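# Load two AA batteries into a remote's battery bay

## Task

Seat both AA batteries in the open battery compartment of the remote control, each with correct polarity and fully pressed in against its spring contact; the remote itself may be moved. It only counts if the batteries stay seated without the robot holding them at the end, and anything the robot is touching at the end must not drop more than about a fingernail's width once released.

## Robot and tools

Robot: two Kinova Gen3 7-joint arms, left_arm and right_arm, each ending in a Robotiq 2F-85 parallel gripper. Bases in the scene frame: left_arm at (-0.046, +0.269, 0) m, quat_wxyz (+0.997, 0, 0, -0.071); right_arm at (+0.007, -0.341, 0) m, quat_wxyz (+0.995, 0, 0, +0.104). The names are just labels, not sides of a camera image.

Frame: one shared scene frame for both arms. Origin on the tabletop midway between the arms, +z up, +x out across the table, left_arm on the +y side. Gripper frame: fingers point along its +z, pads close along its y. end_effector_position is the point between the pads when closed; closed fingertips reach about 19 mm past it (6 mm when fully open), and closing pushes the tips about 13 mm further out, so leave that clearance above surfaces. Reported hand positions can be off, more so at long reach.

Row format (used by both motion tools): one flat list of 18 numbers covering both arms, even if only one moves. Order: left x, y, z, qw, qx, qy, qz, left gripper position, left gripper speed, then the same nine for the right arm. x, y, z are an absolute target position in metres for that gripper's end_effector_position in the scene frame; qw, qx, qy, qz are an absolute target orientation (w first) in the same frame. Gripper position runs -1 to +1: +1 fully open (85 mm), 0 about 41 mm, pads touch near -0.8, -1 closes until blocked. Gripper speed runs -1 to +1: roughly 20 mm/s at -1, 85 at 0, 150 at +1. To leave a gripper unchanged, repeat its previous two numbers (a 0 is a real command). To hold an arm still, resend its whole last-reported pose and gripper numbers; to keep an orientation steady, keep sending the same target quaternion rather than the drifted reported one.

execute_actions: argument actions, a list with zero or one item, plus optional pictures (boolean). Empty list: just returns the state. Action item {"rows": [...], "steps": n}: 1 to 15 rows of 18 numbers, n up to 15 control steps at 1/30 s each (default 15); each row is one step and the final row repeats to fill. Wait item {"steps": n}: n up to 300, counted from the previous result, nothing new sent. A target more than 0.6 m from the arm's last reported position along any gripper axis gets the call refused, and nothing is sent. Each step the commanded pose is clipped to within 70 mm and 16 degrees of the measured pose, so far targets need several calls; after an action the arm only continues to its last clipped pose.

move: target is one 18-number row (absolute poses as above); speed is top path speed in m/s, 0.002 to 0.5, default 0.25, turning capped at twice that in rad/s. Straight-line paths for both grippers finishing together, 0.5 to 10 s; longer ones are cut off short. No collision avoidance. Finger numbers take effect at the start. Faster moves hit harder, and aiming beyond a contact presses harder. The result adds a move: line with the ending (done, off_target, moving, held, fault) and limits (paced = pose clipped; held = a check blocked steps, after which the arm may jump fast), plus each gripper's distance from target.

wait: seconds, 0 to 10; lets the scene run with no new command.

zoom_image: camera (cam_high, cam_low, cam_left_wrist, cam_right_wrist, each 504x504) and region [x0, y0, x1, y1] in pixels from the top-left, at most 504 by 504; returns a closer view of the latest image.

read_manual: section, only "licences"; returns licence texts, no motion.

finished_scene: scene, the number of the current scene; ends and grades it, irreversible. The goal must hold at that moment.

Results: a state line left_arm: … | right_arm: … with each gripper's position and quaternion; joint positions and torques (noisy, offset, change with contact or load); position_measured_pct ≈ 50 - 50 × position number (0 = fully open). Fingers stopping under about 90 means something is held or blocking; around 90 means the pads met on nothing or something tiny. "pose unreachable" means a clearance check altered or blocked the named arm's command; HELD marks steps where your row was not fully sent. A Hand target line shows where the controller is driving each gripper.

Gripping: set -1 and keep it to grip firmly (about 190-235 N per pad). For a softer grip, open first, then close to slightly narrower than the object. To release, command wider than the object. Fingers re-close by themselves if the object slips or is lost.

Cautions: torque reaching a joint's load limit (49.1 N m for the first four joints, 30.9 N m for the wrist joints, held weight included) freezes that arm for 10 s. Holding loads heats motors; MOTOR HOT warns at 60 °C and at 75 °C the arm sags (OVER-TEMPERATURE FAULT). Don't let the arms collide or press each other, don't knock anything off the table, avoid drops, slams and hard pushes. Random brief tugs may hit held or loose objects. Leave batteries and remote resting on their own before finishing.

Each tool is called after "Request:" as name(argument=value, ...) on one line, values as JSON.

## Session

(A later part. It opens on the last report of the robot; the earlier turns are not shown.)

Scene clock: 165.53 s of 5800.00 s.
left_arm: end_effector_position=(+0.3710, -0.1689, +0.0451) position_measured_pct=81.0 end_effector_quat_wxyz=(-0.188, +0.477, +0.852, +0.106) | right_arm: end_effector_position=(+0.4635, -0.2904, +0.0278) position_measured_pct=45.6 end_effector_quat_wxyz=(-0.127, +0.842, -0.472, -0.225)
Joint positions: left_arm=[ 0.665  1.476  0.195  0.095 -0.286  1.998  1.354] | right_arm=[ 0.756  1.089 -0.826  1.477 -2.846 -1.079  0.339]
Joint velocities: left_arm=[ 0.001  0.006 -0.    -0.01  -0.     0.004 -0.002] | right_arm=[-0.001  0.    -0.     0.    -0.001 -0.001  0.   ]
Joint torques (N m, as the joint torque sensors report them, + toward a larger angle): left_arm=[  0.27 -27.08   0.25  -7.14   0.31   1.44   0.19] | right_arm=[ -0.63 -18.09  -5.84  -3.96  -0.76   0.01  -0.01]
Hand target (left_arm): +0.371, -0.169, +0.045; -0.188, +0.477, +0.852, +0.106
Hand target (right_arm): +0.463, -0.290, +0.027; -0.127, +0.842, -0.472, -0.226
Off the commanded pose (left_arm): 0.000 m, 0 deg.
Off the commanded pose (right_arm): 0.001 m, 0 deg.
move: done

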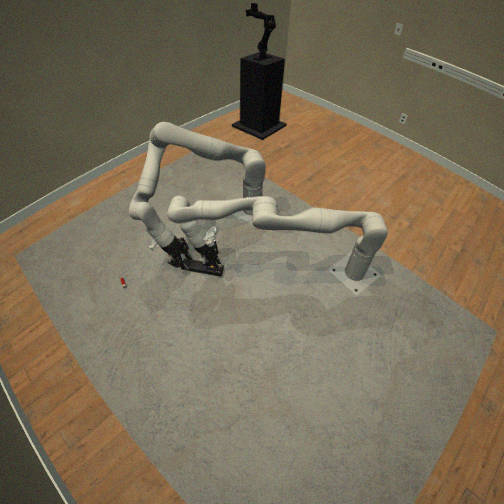

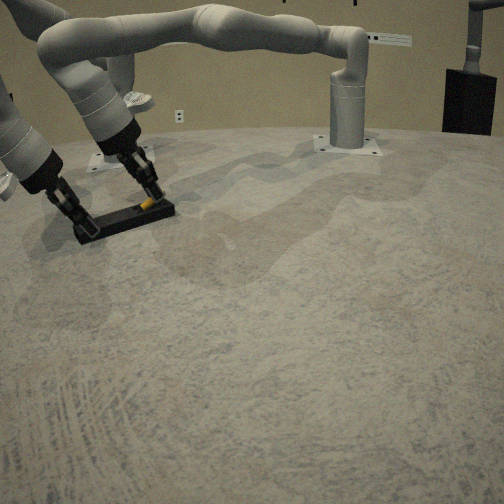

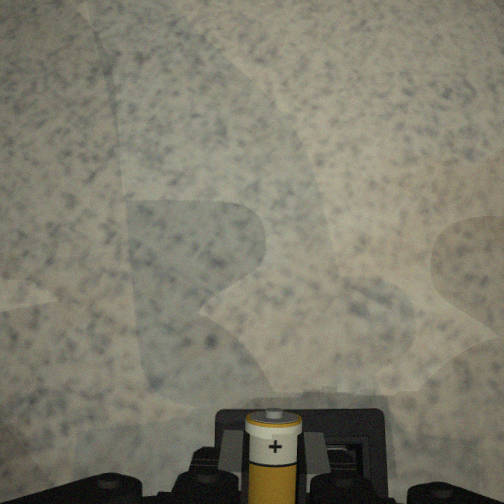

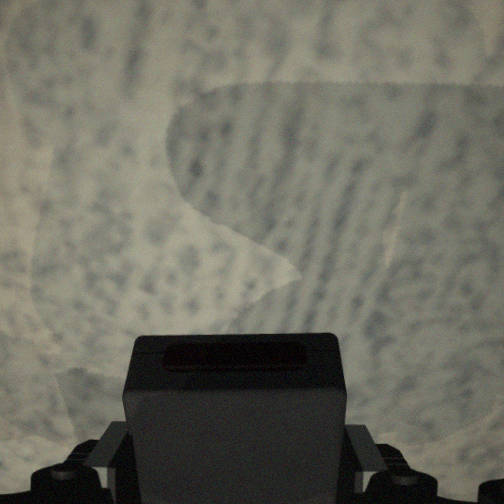

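Request:
move(target=[0.371,-0.049,0.06,-0.188,0.477,0.851,0.106,-1,0,0.463,-0.170,0.028,-0.127,0.842,-0.472,-0.226,-1,0], speed=0.05)

Request:
move(target=[0.372,-0.051,0.041,-0.188,0.477,0.851,0.106,-1,0,0.463,-0.170,0.028,-0.127,0.842,-0.472,-0.226,-1,0], speed=0.02)

Request:
zoom_image(camera="cam_low", region=[110, 140, 270, 250])

Scene clock: 185.97 s of 5800.00 s.
left_arm: end_effector_position=(+0.3707, -0.0490, +0.0600) position_measured_pct=81.0 end_effector_quat_wxyz=(-0.189, +0.478, +0.851, +0.106) | right_arm: end_effector_position=(+0.4627, -0.1701, +0.0280) position_measured_pct=45.6 end_effector_quat_wxyz=(-0.127, +0.842, -0.472, -0.226)
Joint positions: left_arm=[ 0.474  1.076  0.179  0.985 -0.278  1.519  1.358] | right_arm=[ 0.542  1.085 -0.833  1.498 -2.873 -0.96   0.156]
Joint velocities: left_arm=[-0.002 -0.006  0.     0.006 -0.    -0.002 -0.   ] | right_arm=[-0.004 -0.001 -0.001 -0.001  0.    -0.    -0.001]
Joint torques (N m, as the joint torque sensors report them, + toward a larger angle): left_arm=[  0.05 -23.04   1.05  -6.59   0.21   1.56   0.01] | right_arm=[ -0.37 -19.53  -6.72  -4.98  -1.2   -0.29  -0.22]
Hand target (left_arm): +0.371, -0.049, +0.060; -0.188, +0.478, +0.851, +0.106
Hand target (right_arm): +0.463, -0.170, +0.028; -0.127, +0.842, -0.472, -0.226
Off the commanded pose (left_arm): 0.000 m, 0 deg.
Off the commanded pose (right_arm): 0.000 m, 0 deg.
After step 90, 14.70 s passed at rest.
move: done

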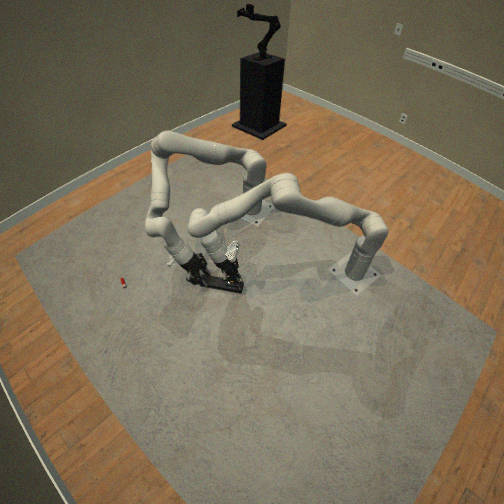

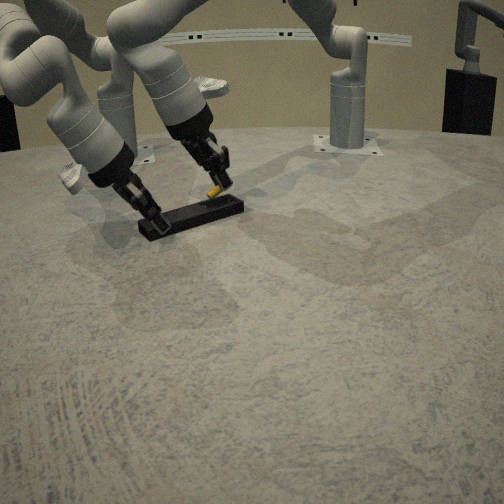

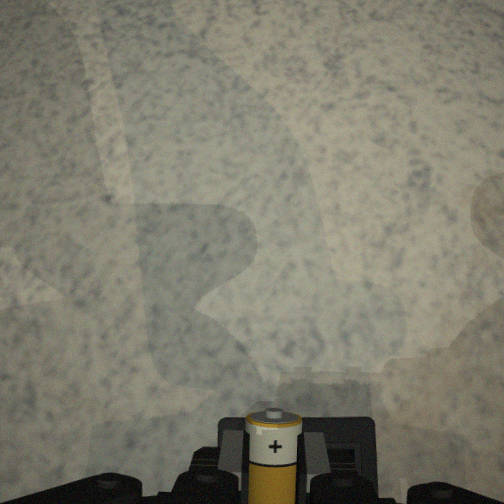

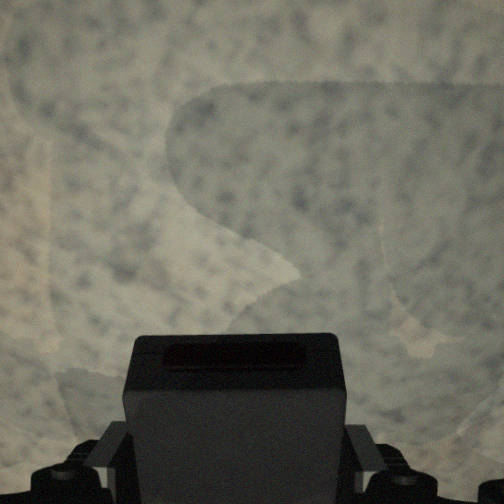

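Scene clock: 187.13 s of 5800.00 s.
left_arm: end_effector_position=(+0.3720, -0.0509, +0.0413) position_measured_pct=81.0 end_effector_quat_wxyz=(-0.188, +0.477, +0.852, +0.106) | right_arm: end_effector_position=(+0.4629, -0.1700, +0.0280) position_measured_pct=45.6 end_effector_quat_wxyz=(-0.127, +0.842, -0.472, -0.226)
Joint positions: left_arm=[ 0.477  1.107  0.176  0.981 -0.28   1.493  1.364] | right_arm=[ 0.541  1.085 -0.833  1.497 -2.872 -0.961  0.156]
Joint velocities: left_arm=[ 0.     0.    -0.     0.     0.    -0.002  0.001] | right_arm=[-0.001 -0.001 -0.     0.    -0.001  0.     0.   ]
Joint torques (N m, as the joint torque sensors report them, + toward a larger angle): left_arm=[  0.47 -22.86   1.09  -6.44   0.15   0.99   0.25] | right_arm=[  0.06 -19.72  -6.61  -4.71  -1.02  -0.28  -0.34]
Hand target (left_arm): +0.372, -0.051, +0.041; -0.188, +0.477, +0.852, +0.106
Hand target (right_arm): +0.463, -0.170, +0.028; -0.127, +0.842, -0.472, -0.226
Off the commanded pose (left_arm): 0.000 m, 0 deg.
Off the commanded pose (right_arm): 0.000 m, 0 deg.
move: done

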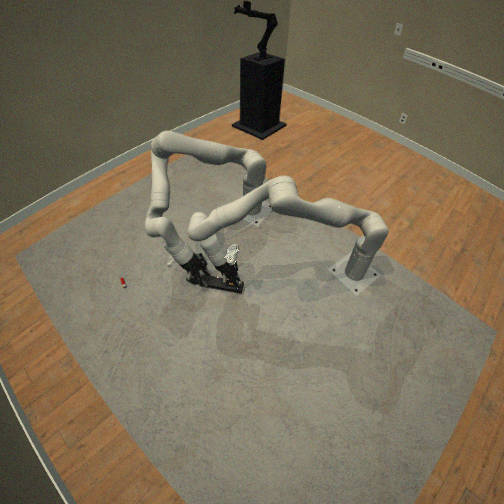

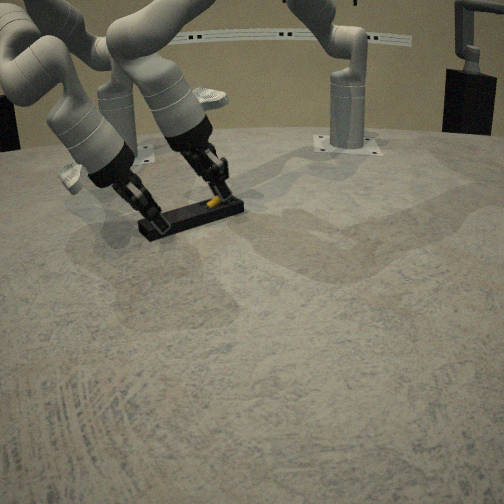

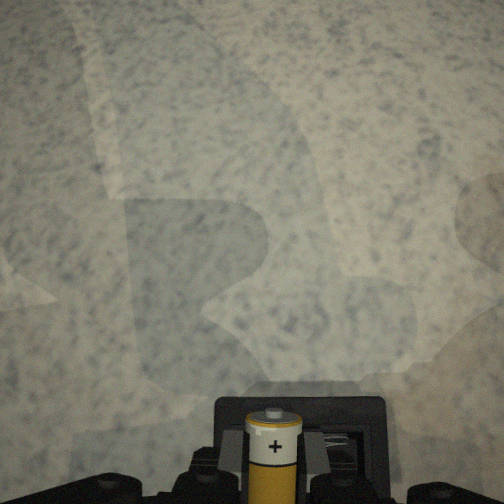

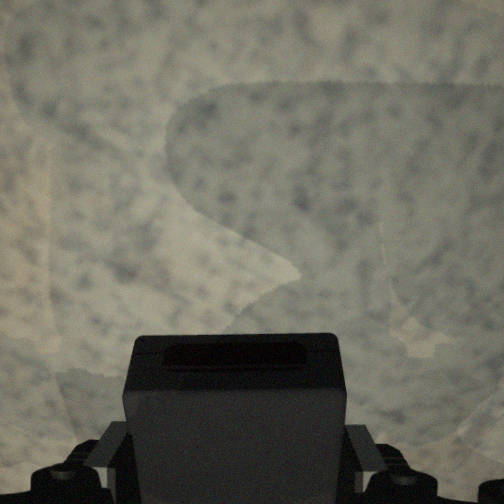

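Region (110, 140, 270, 250) of cam_low's 504x504 image, scaled by 3.150, with more detail than that image has; it fills the top 346 rows of this view, and the rest is white.

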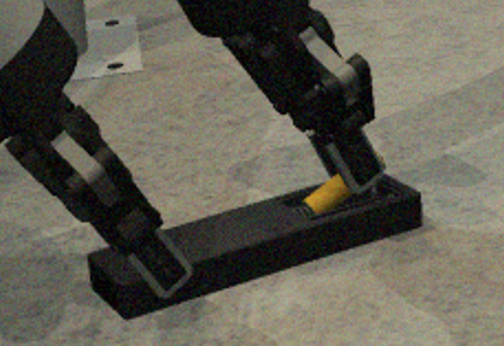

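Request:
move(target=[0.375,-0.056,0.040,-0.262,0.467,0.832,0.147,-1,0,0.463,-0.170,0.028,-0.127,0.842,-0.472,-0.226,-1,0], speed=0.02)

Request:
move(target=[0.380,-0.064,0.039,-0.262,0.467,0.832,0.147,-1,0,0.463,-0.170,0.028,-0.127,0.842,-0.472,-0.226,-1,0], speed=0.01)

Request:
zoom_image(camera="cam_low", region=[170, 160, 270, 230])

Scene clock: 201.43 s of 5800.00 s.
left_arm: end_effector_position=(+0.3752, -0.0561, +0.0431) position_measured_pct=81.0 end_effector_quat_wxyz=(-0.261, +0.466, +0.832, +0.147) | right_arm: end_effector_position=(+0.4629, -0.1700, +0.0280) position_measured_pct=45.6 end_effector_quat_wxyz=(-0.127, +0.842, -0.472, -0.226)
Joint positions: left_arm=[ 0.53   1.293  0.159  0.622 -0.311  1.826  1.325] | right_arm=[ 0.541  1.085 -0.832  1.497 -2.873 -0.961  0.156]
Joint velocities: left_arm=[ 0.002  0.005 -0.    -0.008 -0.001  0.007 -0.002] | right_arm=[-0.001 -0.     0.     0.    -0.    -0.001  0.   ]
Joint torques (N m, as the joint torque sensors report them, + toward a larger angle): left_arm=[  0.38 -21.45   0.48  -6.78   0.53  -0.06  -0.02] | right_arm=[  0.   -19.69  -6.42  -4.92  -0.98  -0.08  -0.17]
Hand target (left_arm): +0.375, -0.056, +0.040; -0.262, +0.467, +0.832, +0.147
Hand target (right_arm): +0.463, -0.170, +0.028; -0.127, +0.842, -0.472, -0.226
Off the commanded pose (left_arm): 0.003 m, 0 deg.
Off the commanded pose (right_arm): 0.000 m, 0 deg.
After step 90, 6.70 s passed at rest.
move: done

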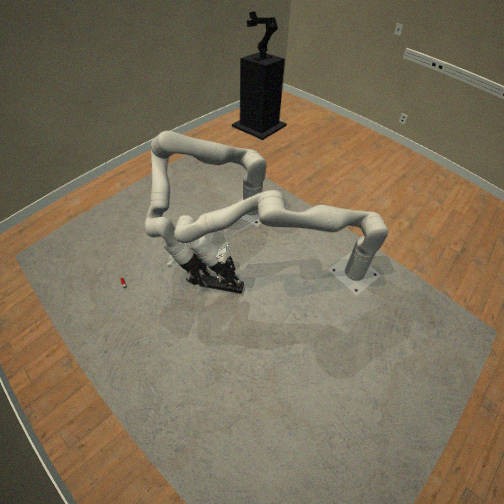

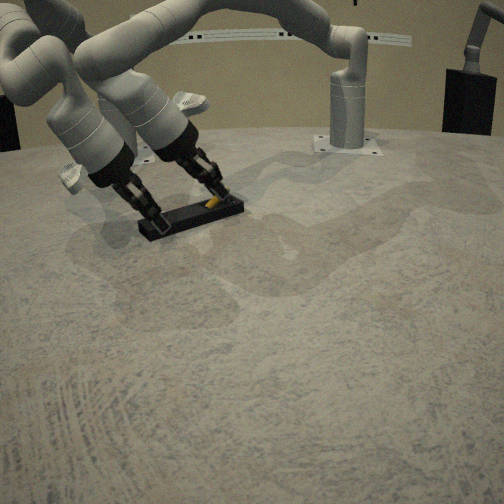

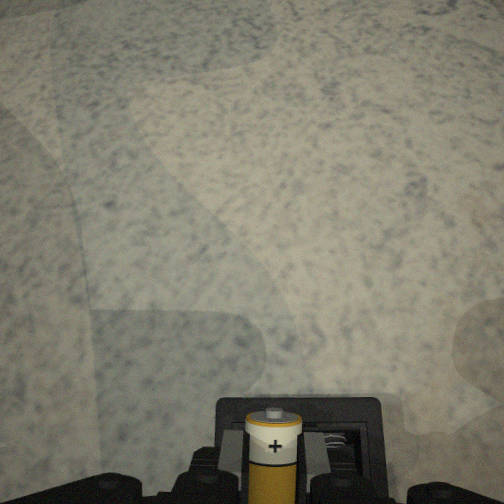

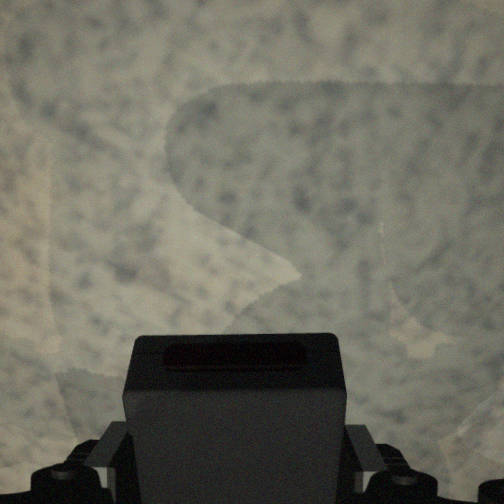

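Scene clock: 202.67 s of 5800.00 s.
left_arm: end_effector_position=(+0.3769, -0.0580, +0.0438) position_measured_pct=81.0 end_effector_quat_wxyz=(-0.264, +0.466, +0.832, +0.149) | right_arm: end_effector_position=(+0.4638, -0.1712, +0.0280) position_measured_pct=45.6 end_effector_quat_wxyz=(-0.127, +0.842, -0.473, -0.225)
Joint positions: left_arm=[ 0.534  1.309  0.159  0.583 -0.314  1.852  1.32 ] | right_arm=[ 0.543  1.084 -0.832  1.496 -2.871 -0.961  0.156]
Joint velocities: left_arm=[ 0.    -0.001 -0.    -0.001  0.001 -0.    -0.   ] | right_arm=[-0.001  0.    -0.     0.     0.    -0.    -0.   ]
Joint torques (N m, as the joint torque sensors report them, + toward a larger angle): left_arm=[  0.1  -24.62   0.54  -6.94   0.15   0.57   0.1 ] | right_arm=[ -1.02 -18.99  -7.45  -4.08  -1.27  -0.26  -0.18]
Hand target (left_arm): +0.377, -0.059, +0.043; -0.263, +0.466, +0.832, +0.148
Hand target (right_arm): +0.463, -0.170, +0.028; -0.127, +0.842, -0.472, -0.226
Off the commanded pose (left_arm): 0.008 m, 0 deg.
Off the commanded pose (right_arm): 0.001 m, 0 deg.
move: held (left_arm); limits=held; held on 20 of 37 steps (left_arm), including the last (left_arm)
pose unreachable (left arm): on one or more control steps of this call this arm could not follow its commanded pose, so it was not sent that pose on those steps. On the call's last step it was still not sent that pose. It may still have moved: this result reports where it is.
cause: the commanded pose would bring a part of the arm too close to another arm (a part of this arm just beyond joint 5 (forearm roll) and a part of the other arm just beyond its joint 6 (wrist pitch)).

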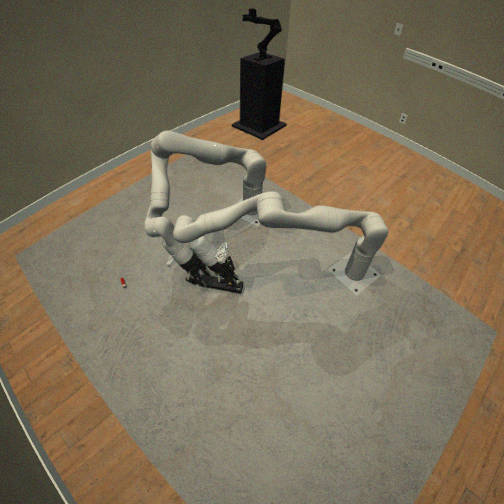

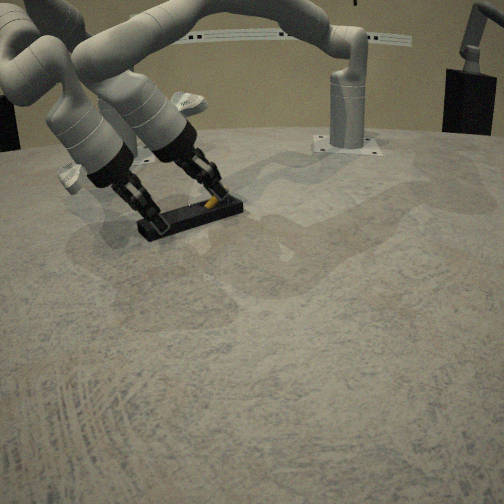

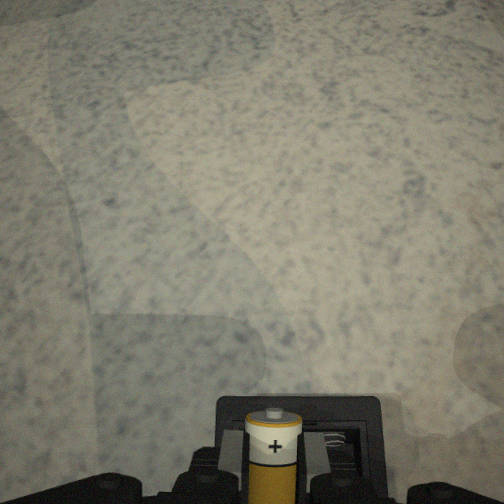

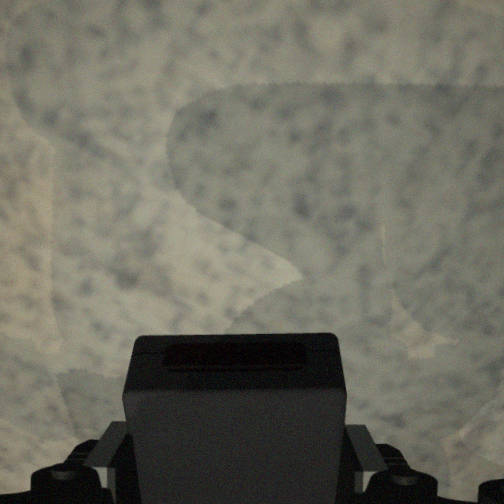

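Region (170, 160, 270, 230) of cam_low's 504x504 image, scaled by 5.040, with more detail than that image has; it fills the top 353 rows of this view, and the rest is white.

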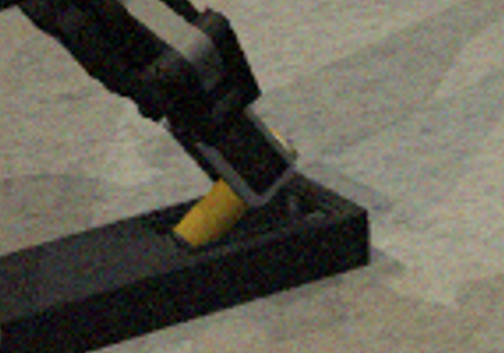

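Request:
move(target=[0.376,-0.057,0.044,-0.262,0.467,0.832,0.147,-0.4,0,0.463,-0.170,0.028,-0.127,0.842,-0.472,-0.226,-1,0])

Request:
move(target=[0.385,-0.072,0.13,0,0.489,0.872,0,-1,0,0.463,-0.170,0.028,-0.127,0.842,-0.472,-0.226,-1,0], speed=0.08)

Scene clock: 210.53 s of 5800.00 s.
left_arm: end_effector_position=(+0.3760, -0.0570, +0.0439) position_measured_pct=69.8 end_effector_quat_wxyz=(-0.262, +0.467, +0.832, +0.147) | right_arm: end_effector_position=(+0.4632, -0.1702, +0.0280) position_measured_pct=45.6 end_effector_quat_wxyz=(-0.127, +0.842, -0.472, -0.226)
Joint positions: left_arm=[ 0.531  1.298  0.16   0.608 -0.312  1.835  1.322] | right_arm=[ 0.542  1.085 -0.833  1.497 -2.871 -0.961  0.155]
Joint velocities: left_arm=[-0.001 -0.001 -0.     0.002  0.001 -0.001  0.   ] | right_arm=[ 0.001 -0.    -0.001  0.    -0.     0.     0.   ]
Joint torques (N m, as the joint torque sensors report them, + toward a larger angle): left_arm=[  0.26 -24.57   0.57  -6.25   0.15   1.74   0.11] | right_arm=[ -0.28 -19.59  -6.76  -4.4   -0.9   -0.34  -0.3 ]
Hand target (left_arm): +0.376, -0.057, +0.044; -0.262, +0.467, +0.832, +0.147
Hand target (right_arm): +0.463, -0.170, +0.028; -0.127, +0.842, -0.472, -0.226
Off the commanded pose (left_arm): 0.000 m, 0 deg.
Off the commanded pose (right_arm): 0.000 m, 0 deg.
After step 90, 4.17 s passed at rest.
move: done

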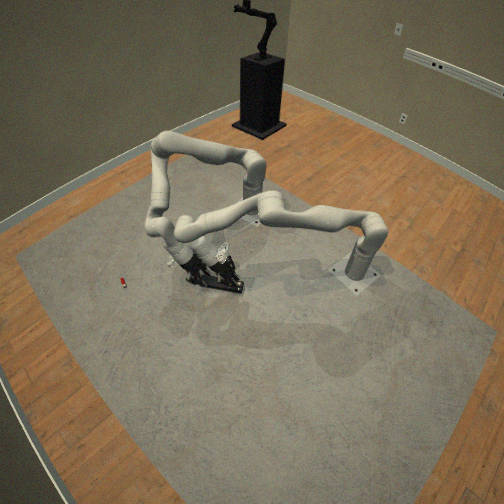

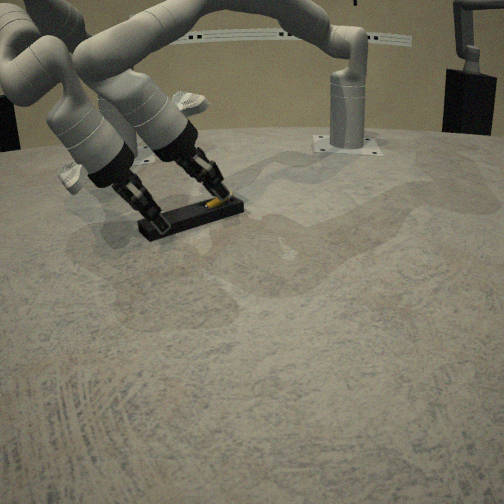

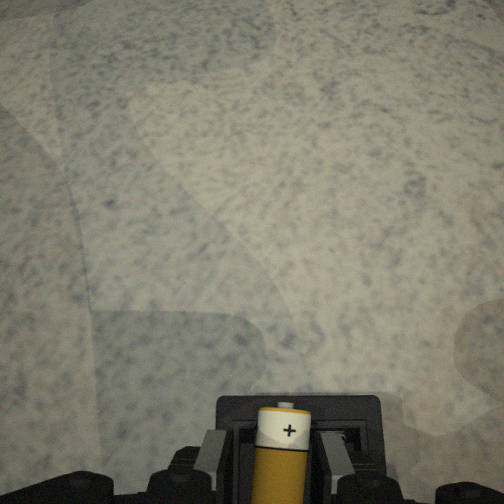

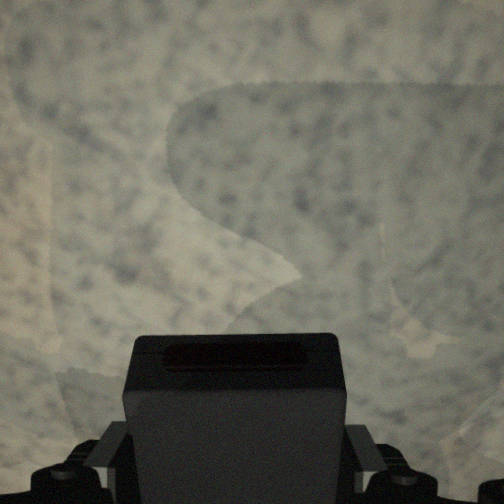

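Scene clock: 214.63 s of 5800.00 s.
left_arm: end_effector_position=(+0.3850, -0.0724, +0.1296) position_measured_pct=91.7 end_effector_quat_wxyz=(-0.000, +0.489, +0.872, +0.000) | right_arm: end_effector_position=(+0.4632, -0.1702, +0.0280) position_measured_pct=45.6 end_effector_quat_wxyz=(-0.127, +0.842, -0.472, -0.226)
Joint positions: left_arm=[ 0.34   0.736  0.258  1.386 -0.2    1.045  1.324] | right_arm=[ 0.542  1.085 -0.833  1.497 -2.871 -0.961  0.155]
Joint velocities: left_arm=[-0.005 -0.007 -0.001  0.006  0.    -0.006 -0.004] | right_arm=[-0.    -0.001  0.001  0.    -0.    -0.001 -0.   ]
Joint torques (N m, as the joint torque sensors report them, + toward a larger angle): left_arm=[  0.36 -19.08   1.68  -7.84   0.7    0.12   0.14] | right_arm=[ -0.25 -19.29  -6.73  -4.49  -1.12  -0.12  -0.1 ]
Hand target (left_arm): +0.385, -0.072, +0.130; +0.000, +0.489, +0.872, +0.000
Hand target (right_arm): +0.463, -0.170, +0.028; -0.127, +0.842, -0.472, -0.226
Off the commanded pose (left_arm): 0.001 m, 0 deg.
Off the commanded pose (right_arm): 0.000 m, 0 deg.
move: done

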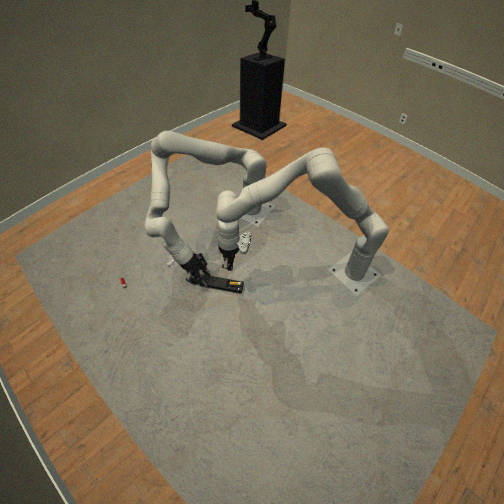

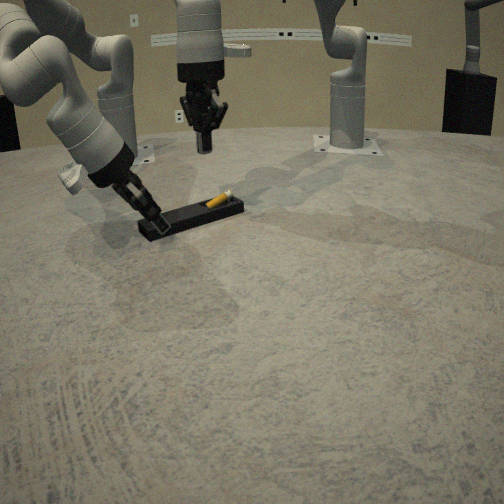

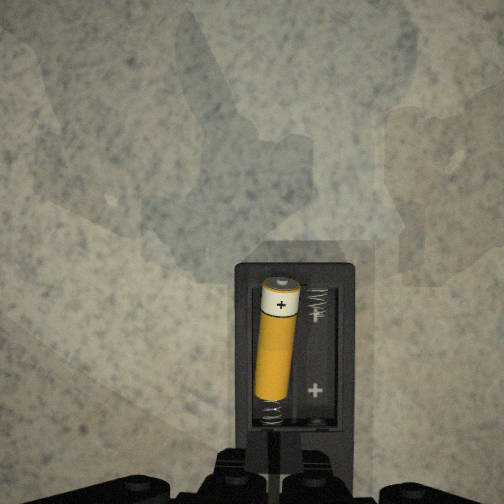

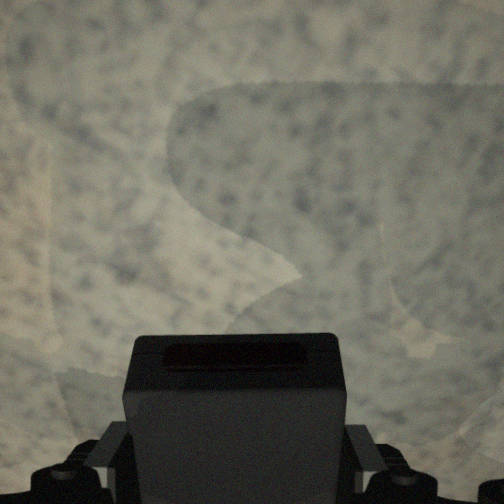

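Request:
move(target=[0.348,-0.012,0.065,0.334,0.452,0.806,-0.187,-1,0,0.463,-0.170,0.028,-0.127,0.842,-0.472,-0.226,-1,0], speed=0.1)

Request:
zoom_image(camera="cam_low", region=[170, 150, 290, 230])

Scene clock: 235.40 s of 5800.00 s.
left_arm: end_effector_position=(+0.3470, -0.0133, +0.0661) position_measured_pct=91.7 end_effector_quat_wxyz=(+0.335, +0.452, +0.805, -0.188) | right_arm: end_effector_position=(+0.4632, -0.1702, +0.0280) position_measured_pct=45.6 end_effector_quat_wxyz=(-0.127, +0.842, -0.472, -0.226)
Joint positions: left_arm=[-0.323  0.839  0.595  2.389 -0.308 -0.55   0.978] | right_arm=[ 0.542  1.085 -0.834  1.497 -2.871 -0.961  0.155]
Joint velocities: left_arm=[-0.007  0.011 -0.003  0.003 -0.004 -0.007  0.001] | right_arm=[-0.     0.     0.001  0.     0.     0.     0.   ]
Joint torques (N m, as the joint torque sensors report them, + toward a larger angle): left_arm=[  0.   -12.83   4.14  -1.15  -0.38  -1.5    0.09] | right_arm=[  0.12 -19.4   -6.71  -4.6   -1.17  -0.2   -0.17]
Hand target (left_arm): +0.347, -0.013, +0.066; +0.335, +0.452, +0.805, -0.188
Hand target (right_arm): +0.463, -0.170, +0.028; -0.127, +0.842, -0.472, -0.226
Off the commanded pose (left_arm): 0.002 m, 0 deg.
Off the commanded pose (right_arm): 0.000 m, 0 deg.
After step 90, 13.53 s passed at rest.
move: done

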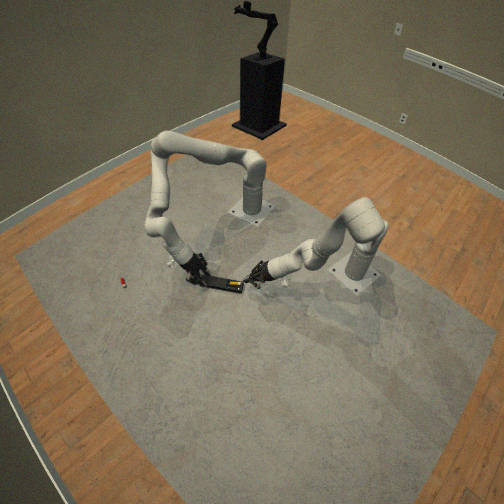

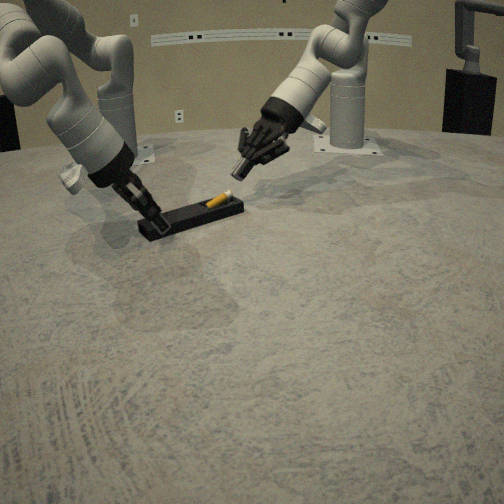

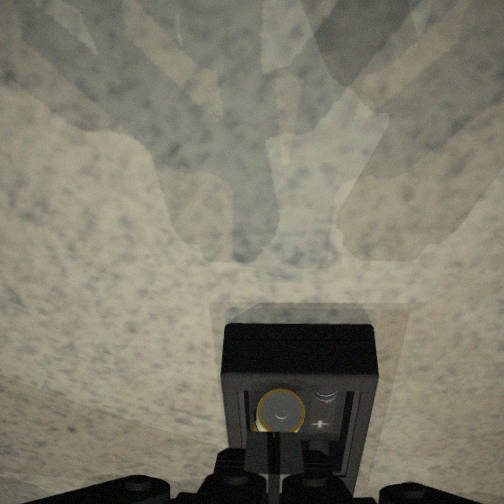

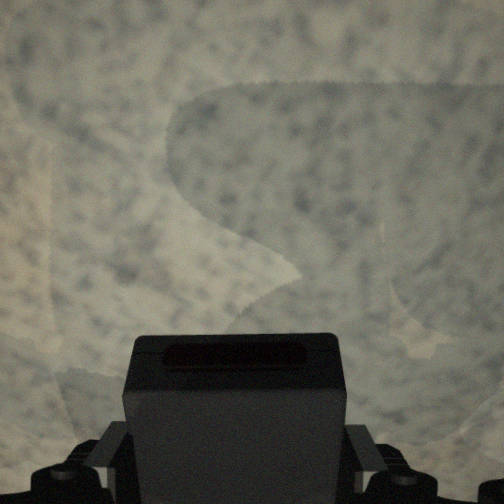

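Region (170, 150, 290, 230) of cam_low's 504x504 image, scaled by 4.200, with more detail than that image has.

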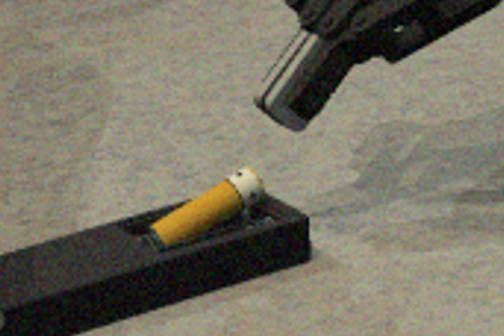

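Request:
move(target=[0.358,-0.030,0.047,0.334,0.452,0.806,-0.187,-1,0,0.463,-0.170,0.028,-0.127,0.842,-0.472,-0.226,-1,0], speed=0.03)

Request:
zoom_image(camera="cam_low", region=[170, 150, 290, 230])

Request:
move(target=[0.363,-0.038,0.039,0.334,0.452,0.806,-0.187,-1,0,0.463,-0.170,0.028,-0.127,0.842,-0.472,-0.226,-1,0], speed=0.01)

Request:
zoom_image(camera="cam_low", region=[170, 150, 290, 230])

Scene clock: 252.67 s of 5800.00 s.
left_arm: end_effector_position=(+0.3588, -0.0297, +0.0483) position_measured_pct=91.7 end_effector_quat_wxyz=(+0.335, +0.452, +0.805, -0.186) | right_arm: end_effector_position=(+0.4636, -0.1710, +0.0280) position_measured_pct=45.6 end_effector_quat_wxyz=(-0.127, +0.842, -0.473, -0.225)
Joint positions: left_arm=[-0.258  0.894  0.564  2.335 -0.28  -0.57   0.964] | right_arm=[ 0.543  1.085 -0.833  1.496 -2.87  -0.962  0.155]
Joint velocities: left_arm=[ 0.003  0.001 -0.002 -0.003 -0.001 -0.002  0.001] | right_arm=[ 0.002 -0.001  0.    -0.     0.001 -0.    -0.   ]
Joint torques (N m, as the joint torque sensors report them, + toward a larger angle): left_arm=[  0.03 -11.85   4.04  -1.31   0.59  -1.03  -0.1 ] | right_arm=[ -0.96 -19.23  -7.22  -4.01  -1.2   -0.2   -0.17]
Hand target (left_arm): +0.358, -0.030, +0.047; +0.334, +0.452, +0.806, -0.187
Hand target (right_arm): +0.463, -0.170, +0.028; -0.127, +0.842, -0.472, -0.226
Off the commanded pose (left_arm): 0.002 m, 0 deg.
Off the commanded pose (right_arm): 0.001 m, 0 deg.
After step 90, 13.10 s passed at rest.
move: done

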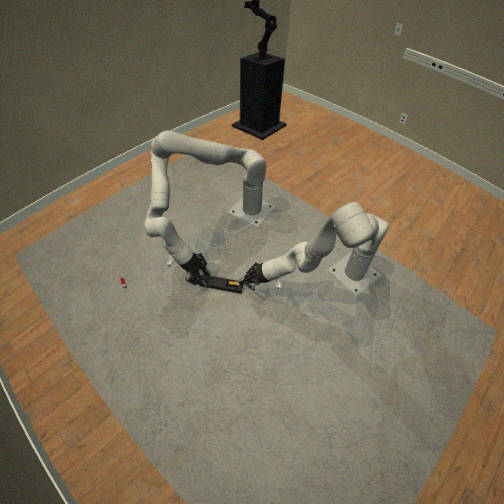

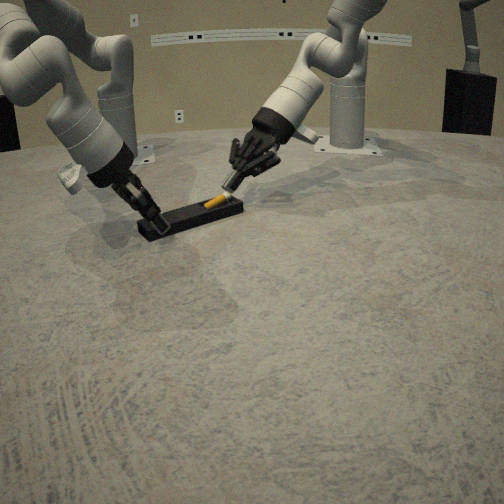

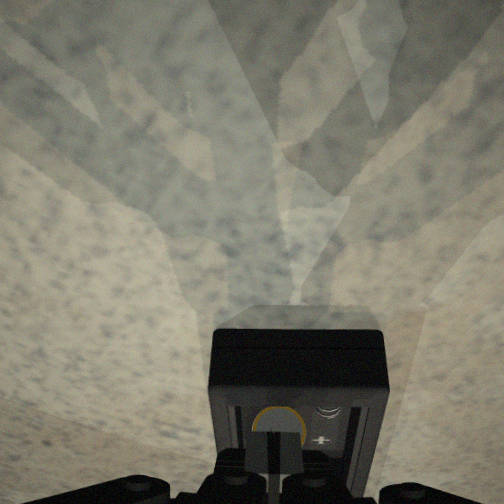

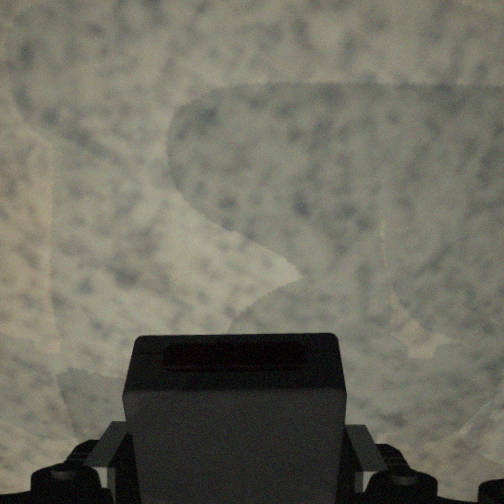

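Region (170, 150, 290, 230) of cam_low's 504x504 image, scaled by 4.200, with more detail than that image has.

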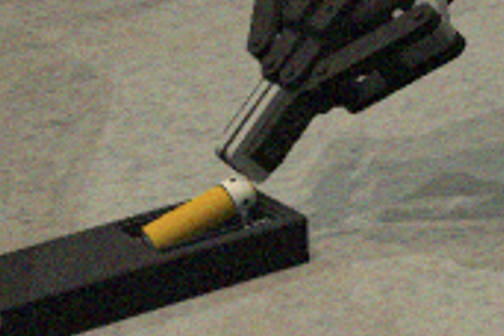

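Scene clock: 254.33 s of 5800.00 s.
left_arm: end_effector_position=(+0.3631, -0.0378, +0.0391) position_measured_pct=91.7 end_effector_quat_wxyz=(+0.334, +0.452, +0.806, -0.187) | right_arm: end_effector_position=(+0.4632, -0.1704, +0.0280) position_measured_pct=45.6 end_effector_quat_wxyz=(-0.127, +0.842, -0.473, -0.226)
Joint positions: left_arm=[-0.231  0.921  0.553  2.308 -0.267 -0.574  0.959] | right_arm=[ 0.543  1.086 -0.836  1.497 -2.869 -0.962  0.153]
Joint velocities: left_arm=[ 0.     0.    -0.    -0.001 -0.    -0.    -0.   ] | right_arm=[-0.001  0.     0.    -0.001  0.    -0.     0.   ]
Joint torques (N m, as the joint torque sensors report them, + toward a larger angle): left_arm=[  0.34 -13.84   4.36  -1.11  -0.18  -1.49   0.16] | right_arm=[ -0.5  -19.77  -6.91  -4.19  -1.14  -0.07  -0.08]
Hand target (left_arm): +0.363, -0.038, +0.039; +0.334, +0.452, +0.806, -0.187
Hand target (right_arm): +0.463, -0.170, +0.028; -0.127, +0.842, -0.472, -0.226
Off the commanded pose (left_arm): 0.000 m, 0 deg.
Off the commanded pose (right_arm): 0.000 m, 0 deg.
move: done

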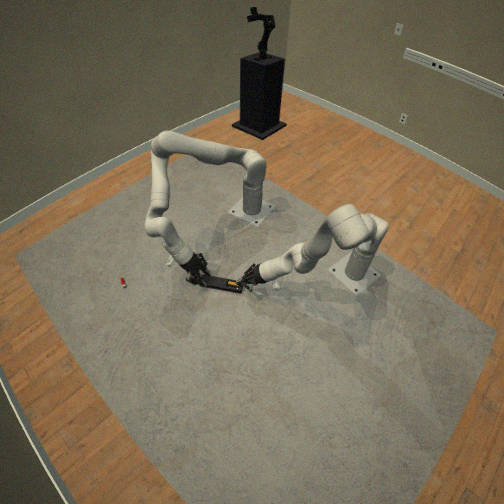

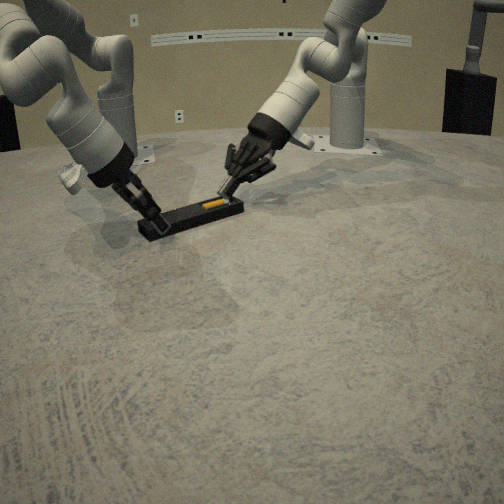

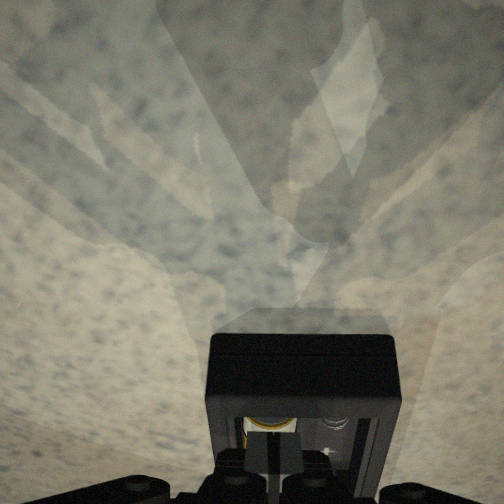

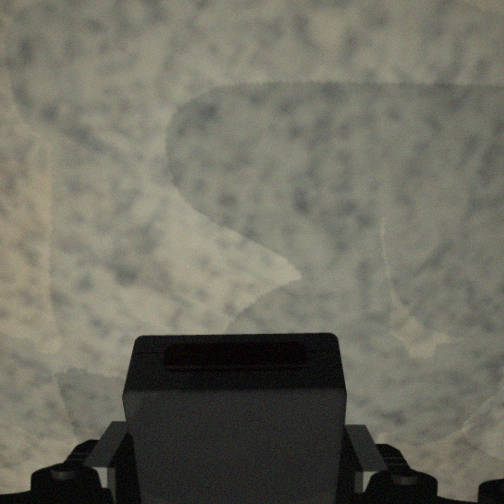

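Region (170, 150, 290, 230) of cam_low's 504x504 image, scaled by 4.200, with more detail than that image has.

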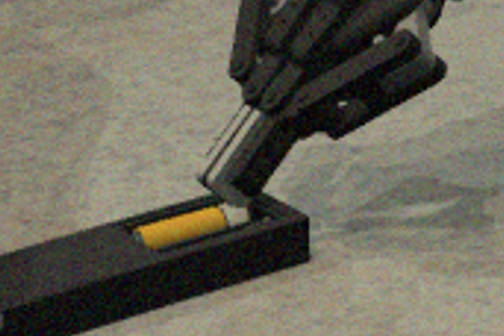

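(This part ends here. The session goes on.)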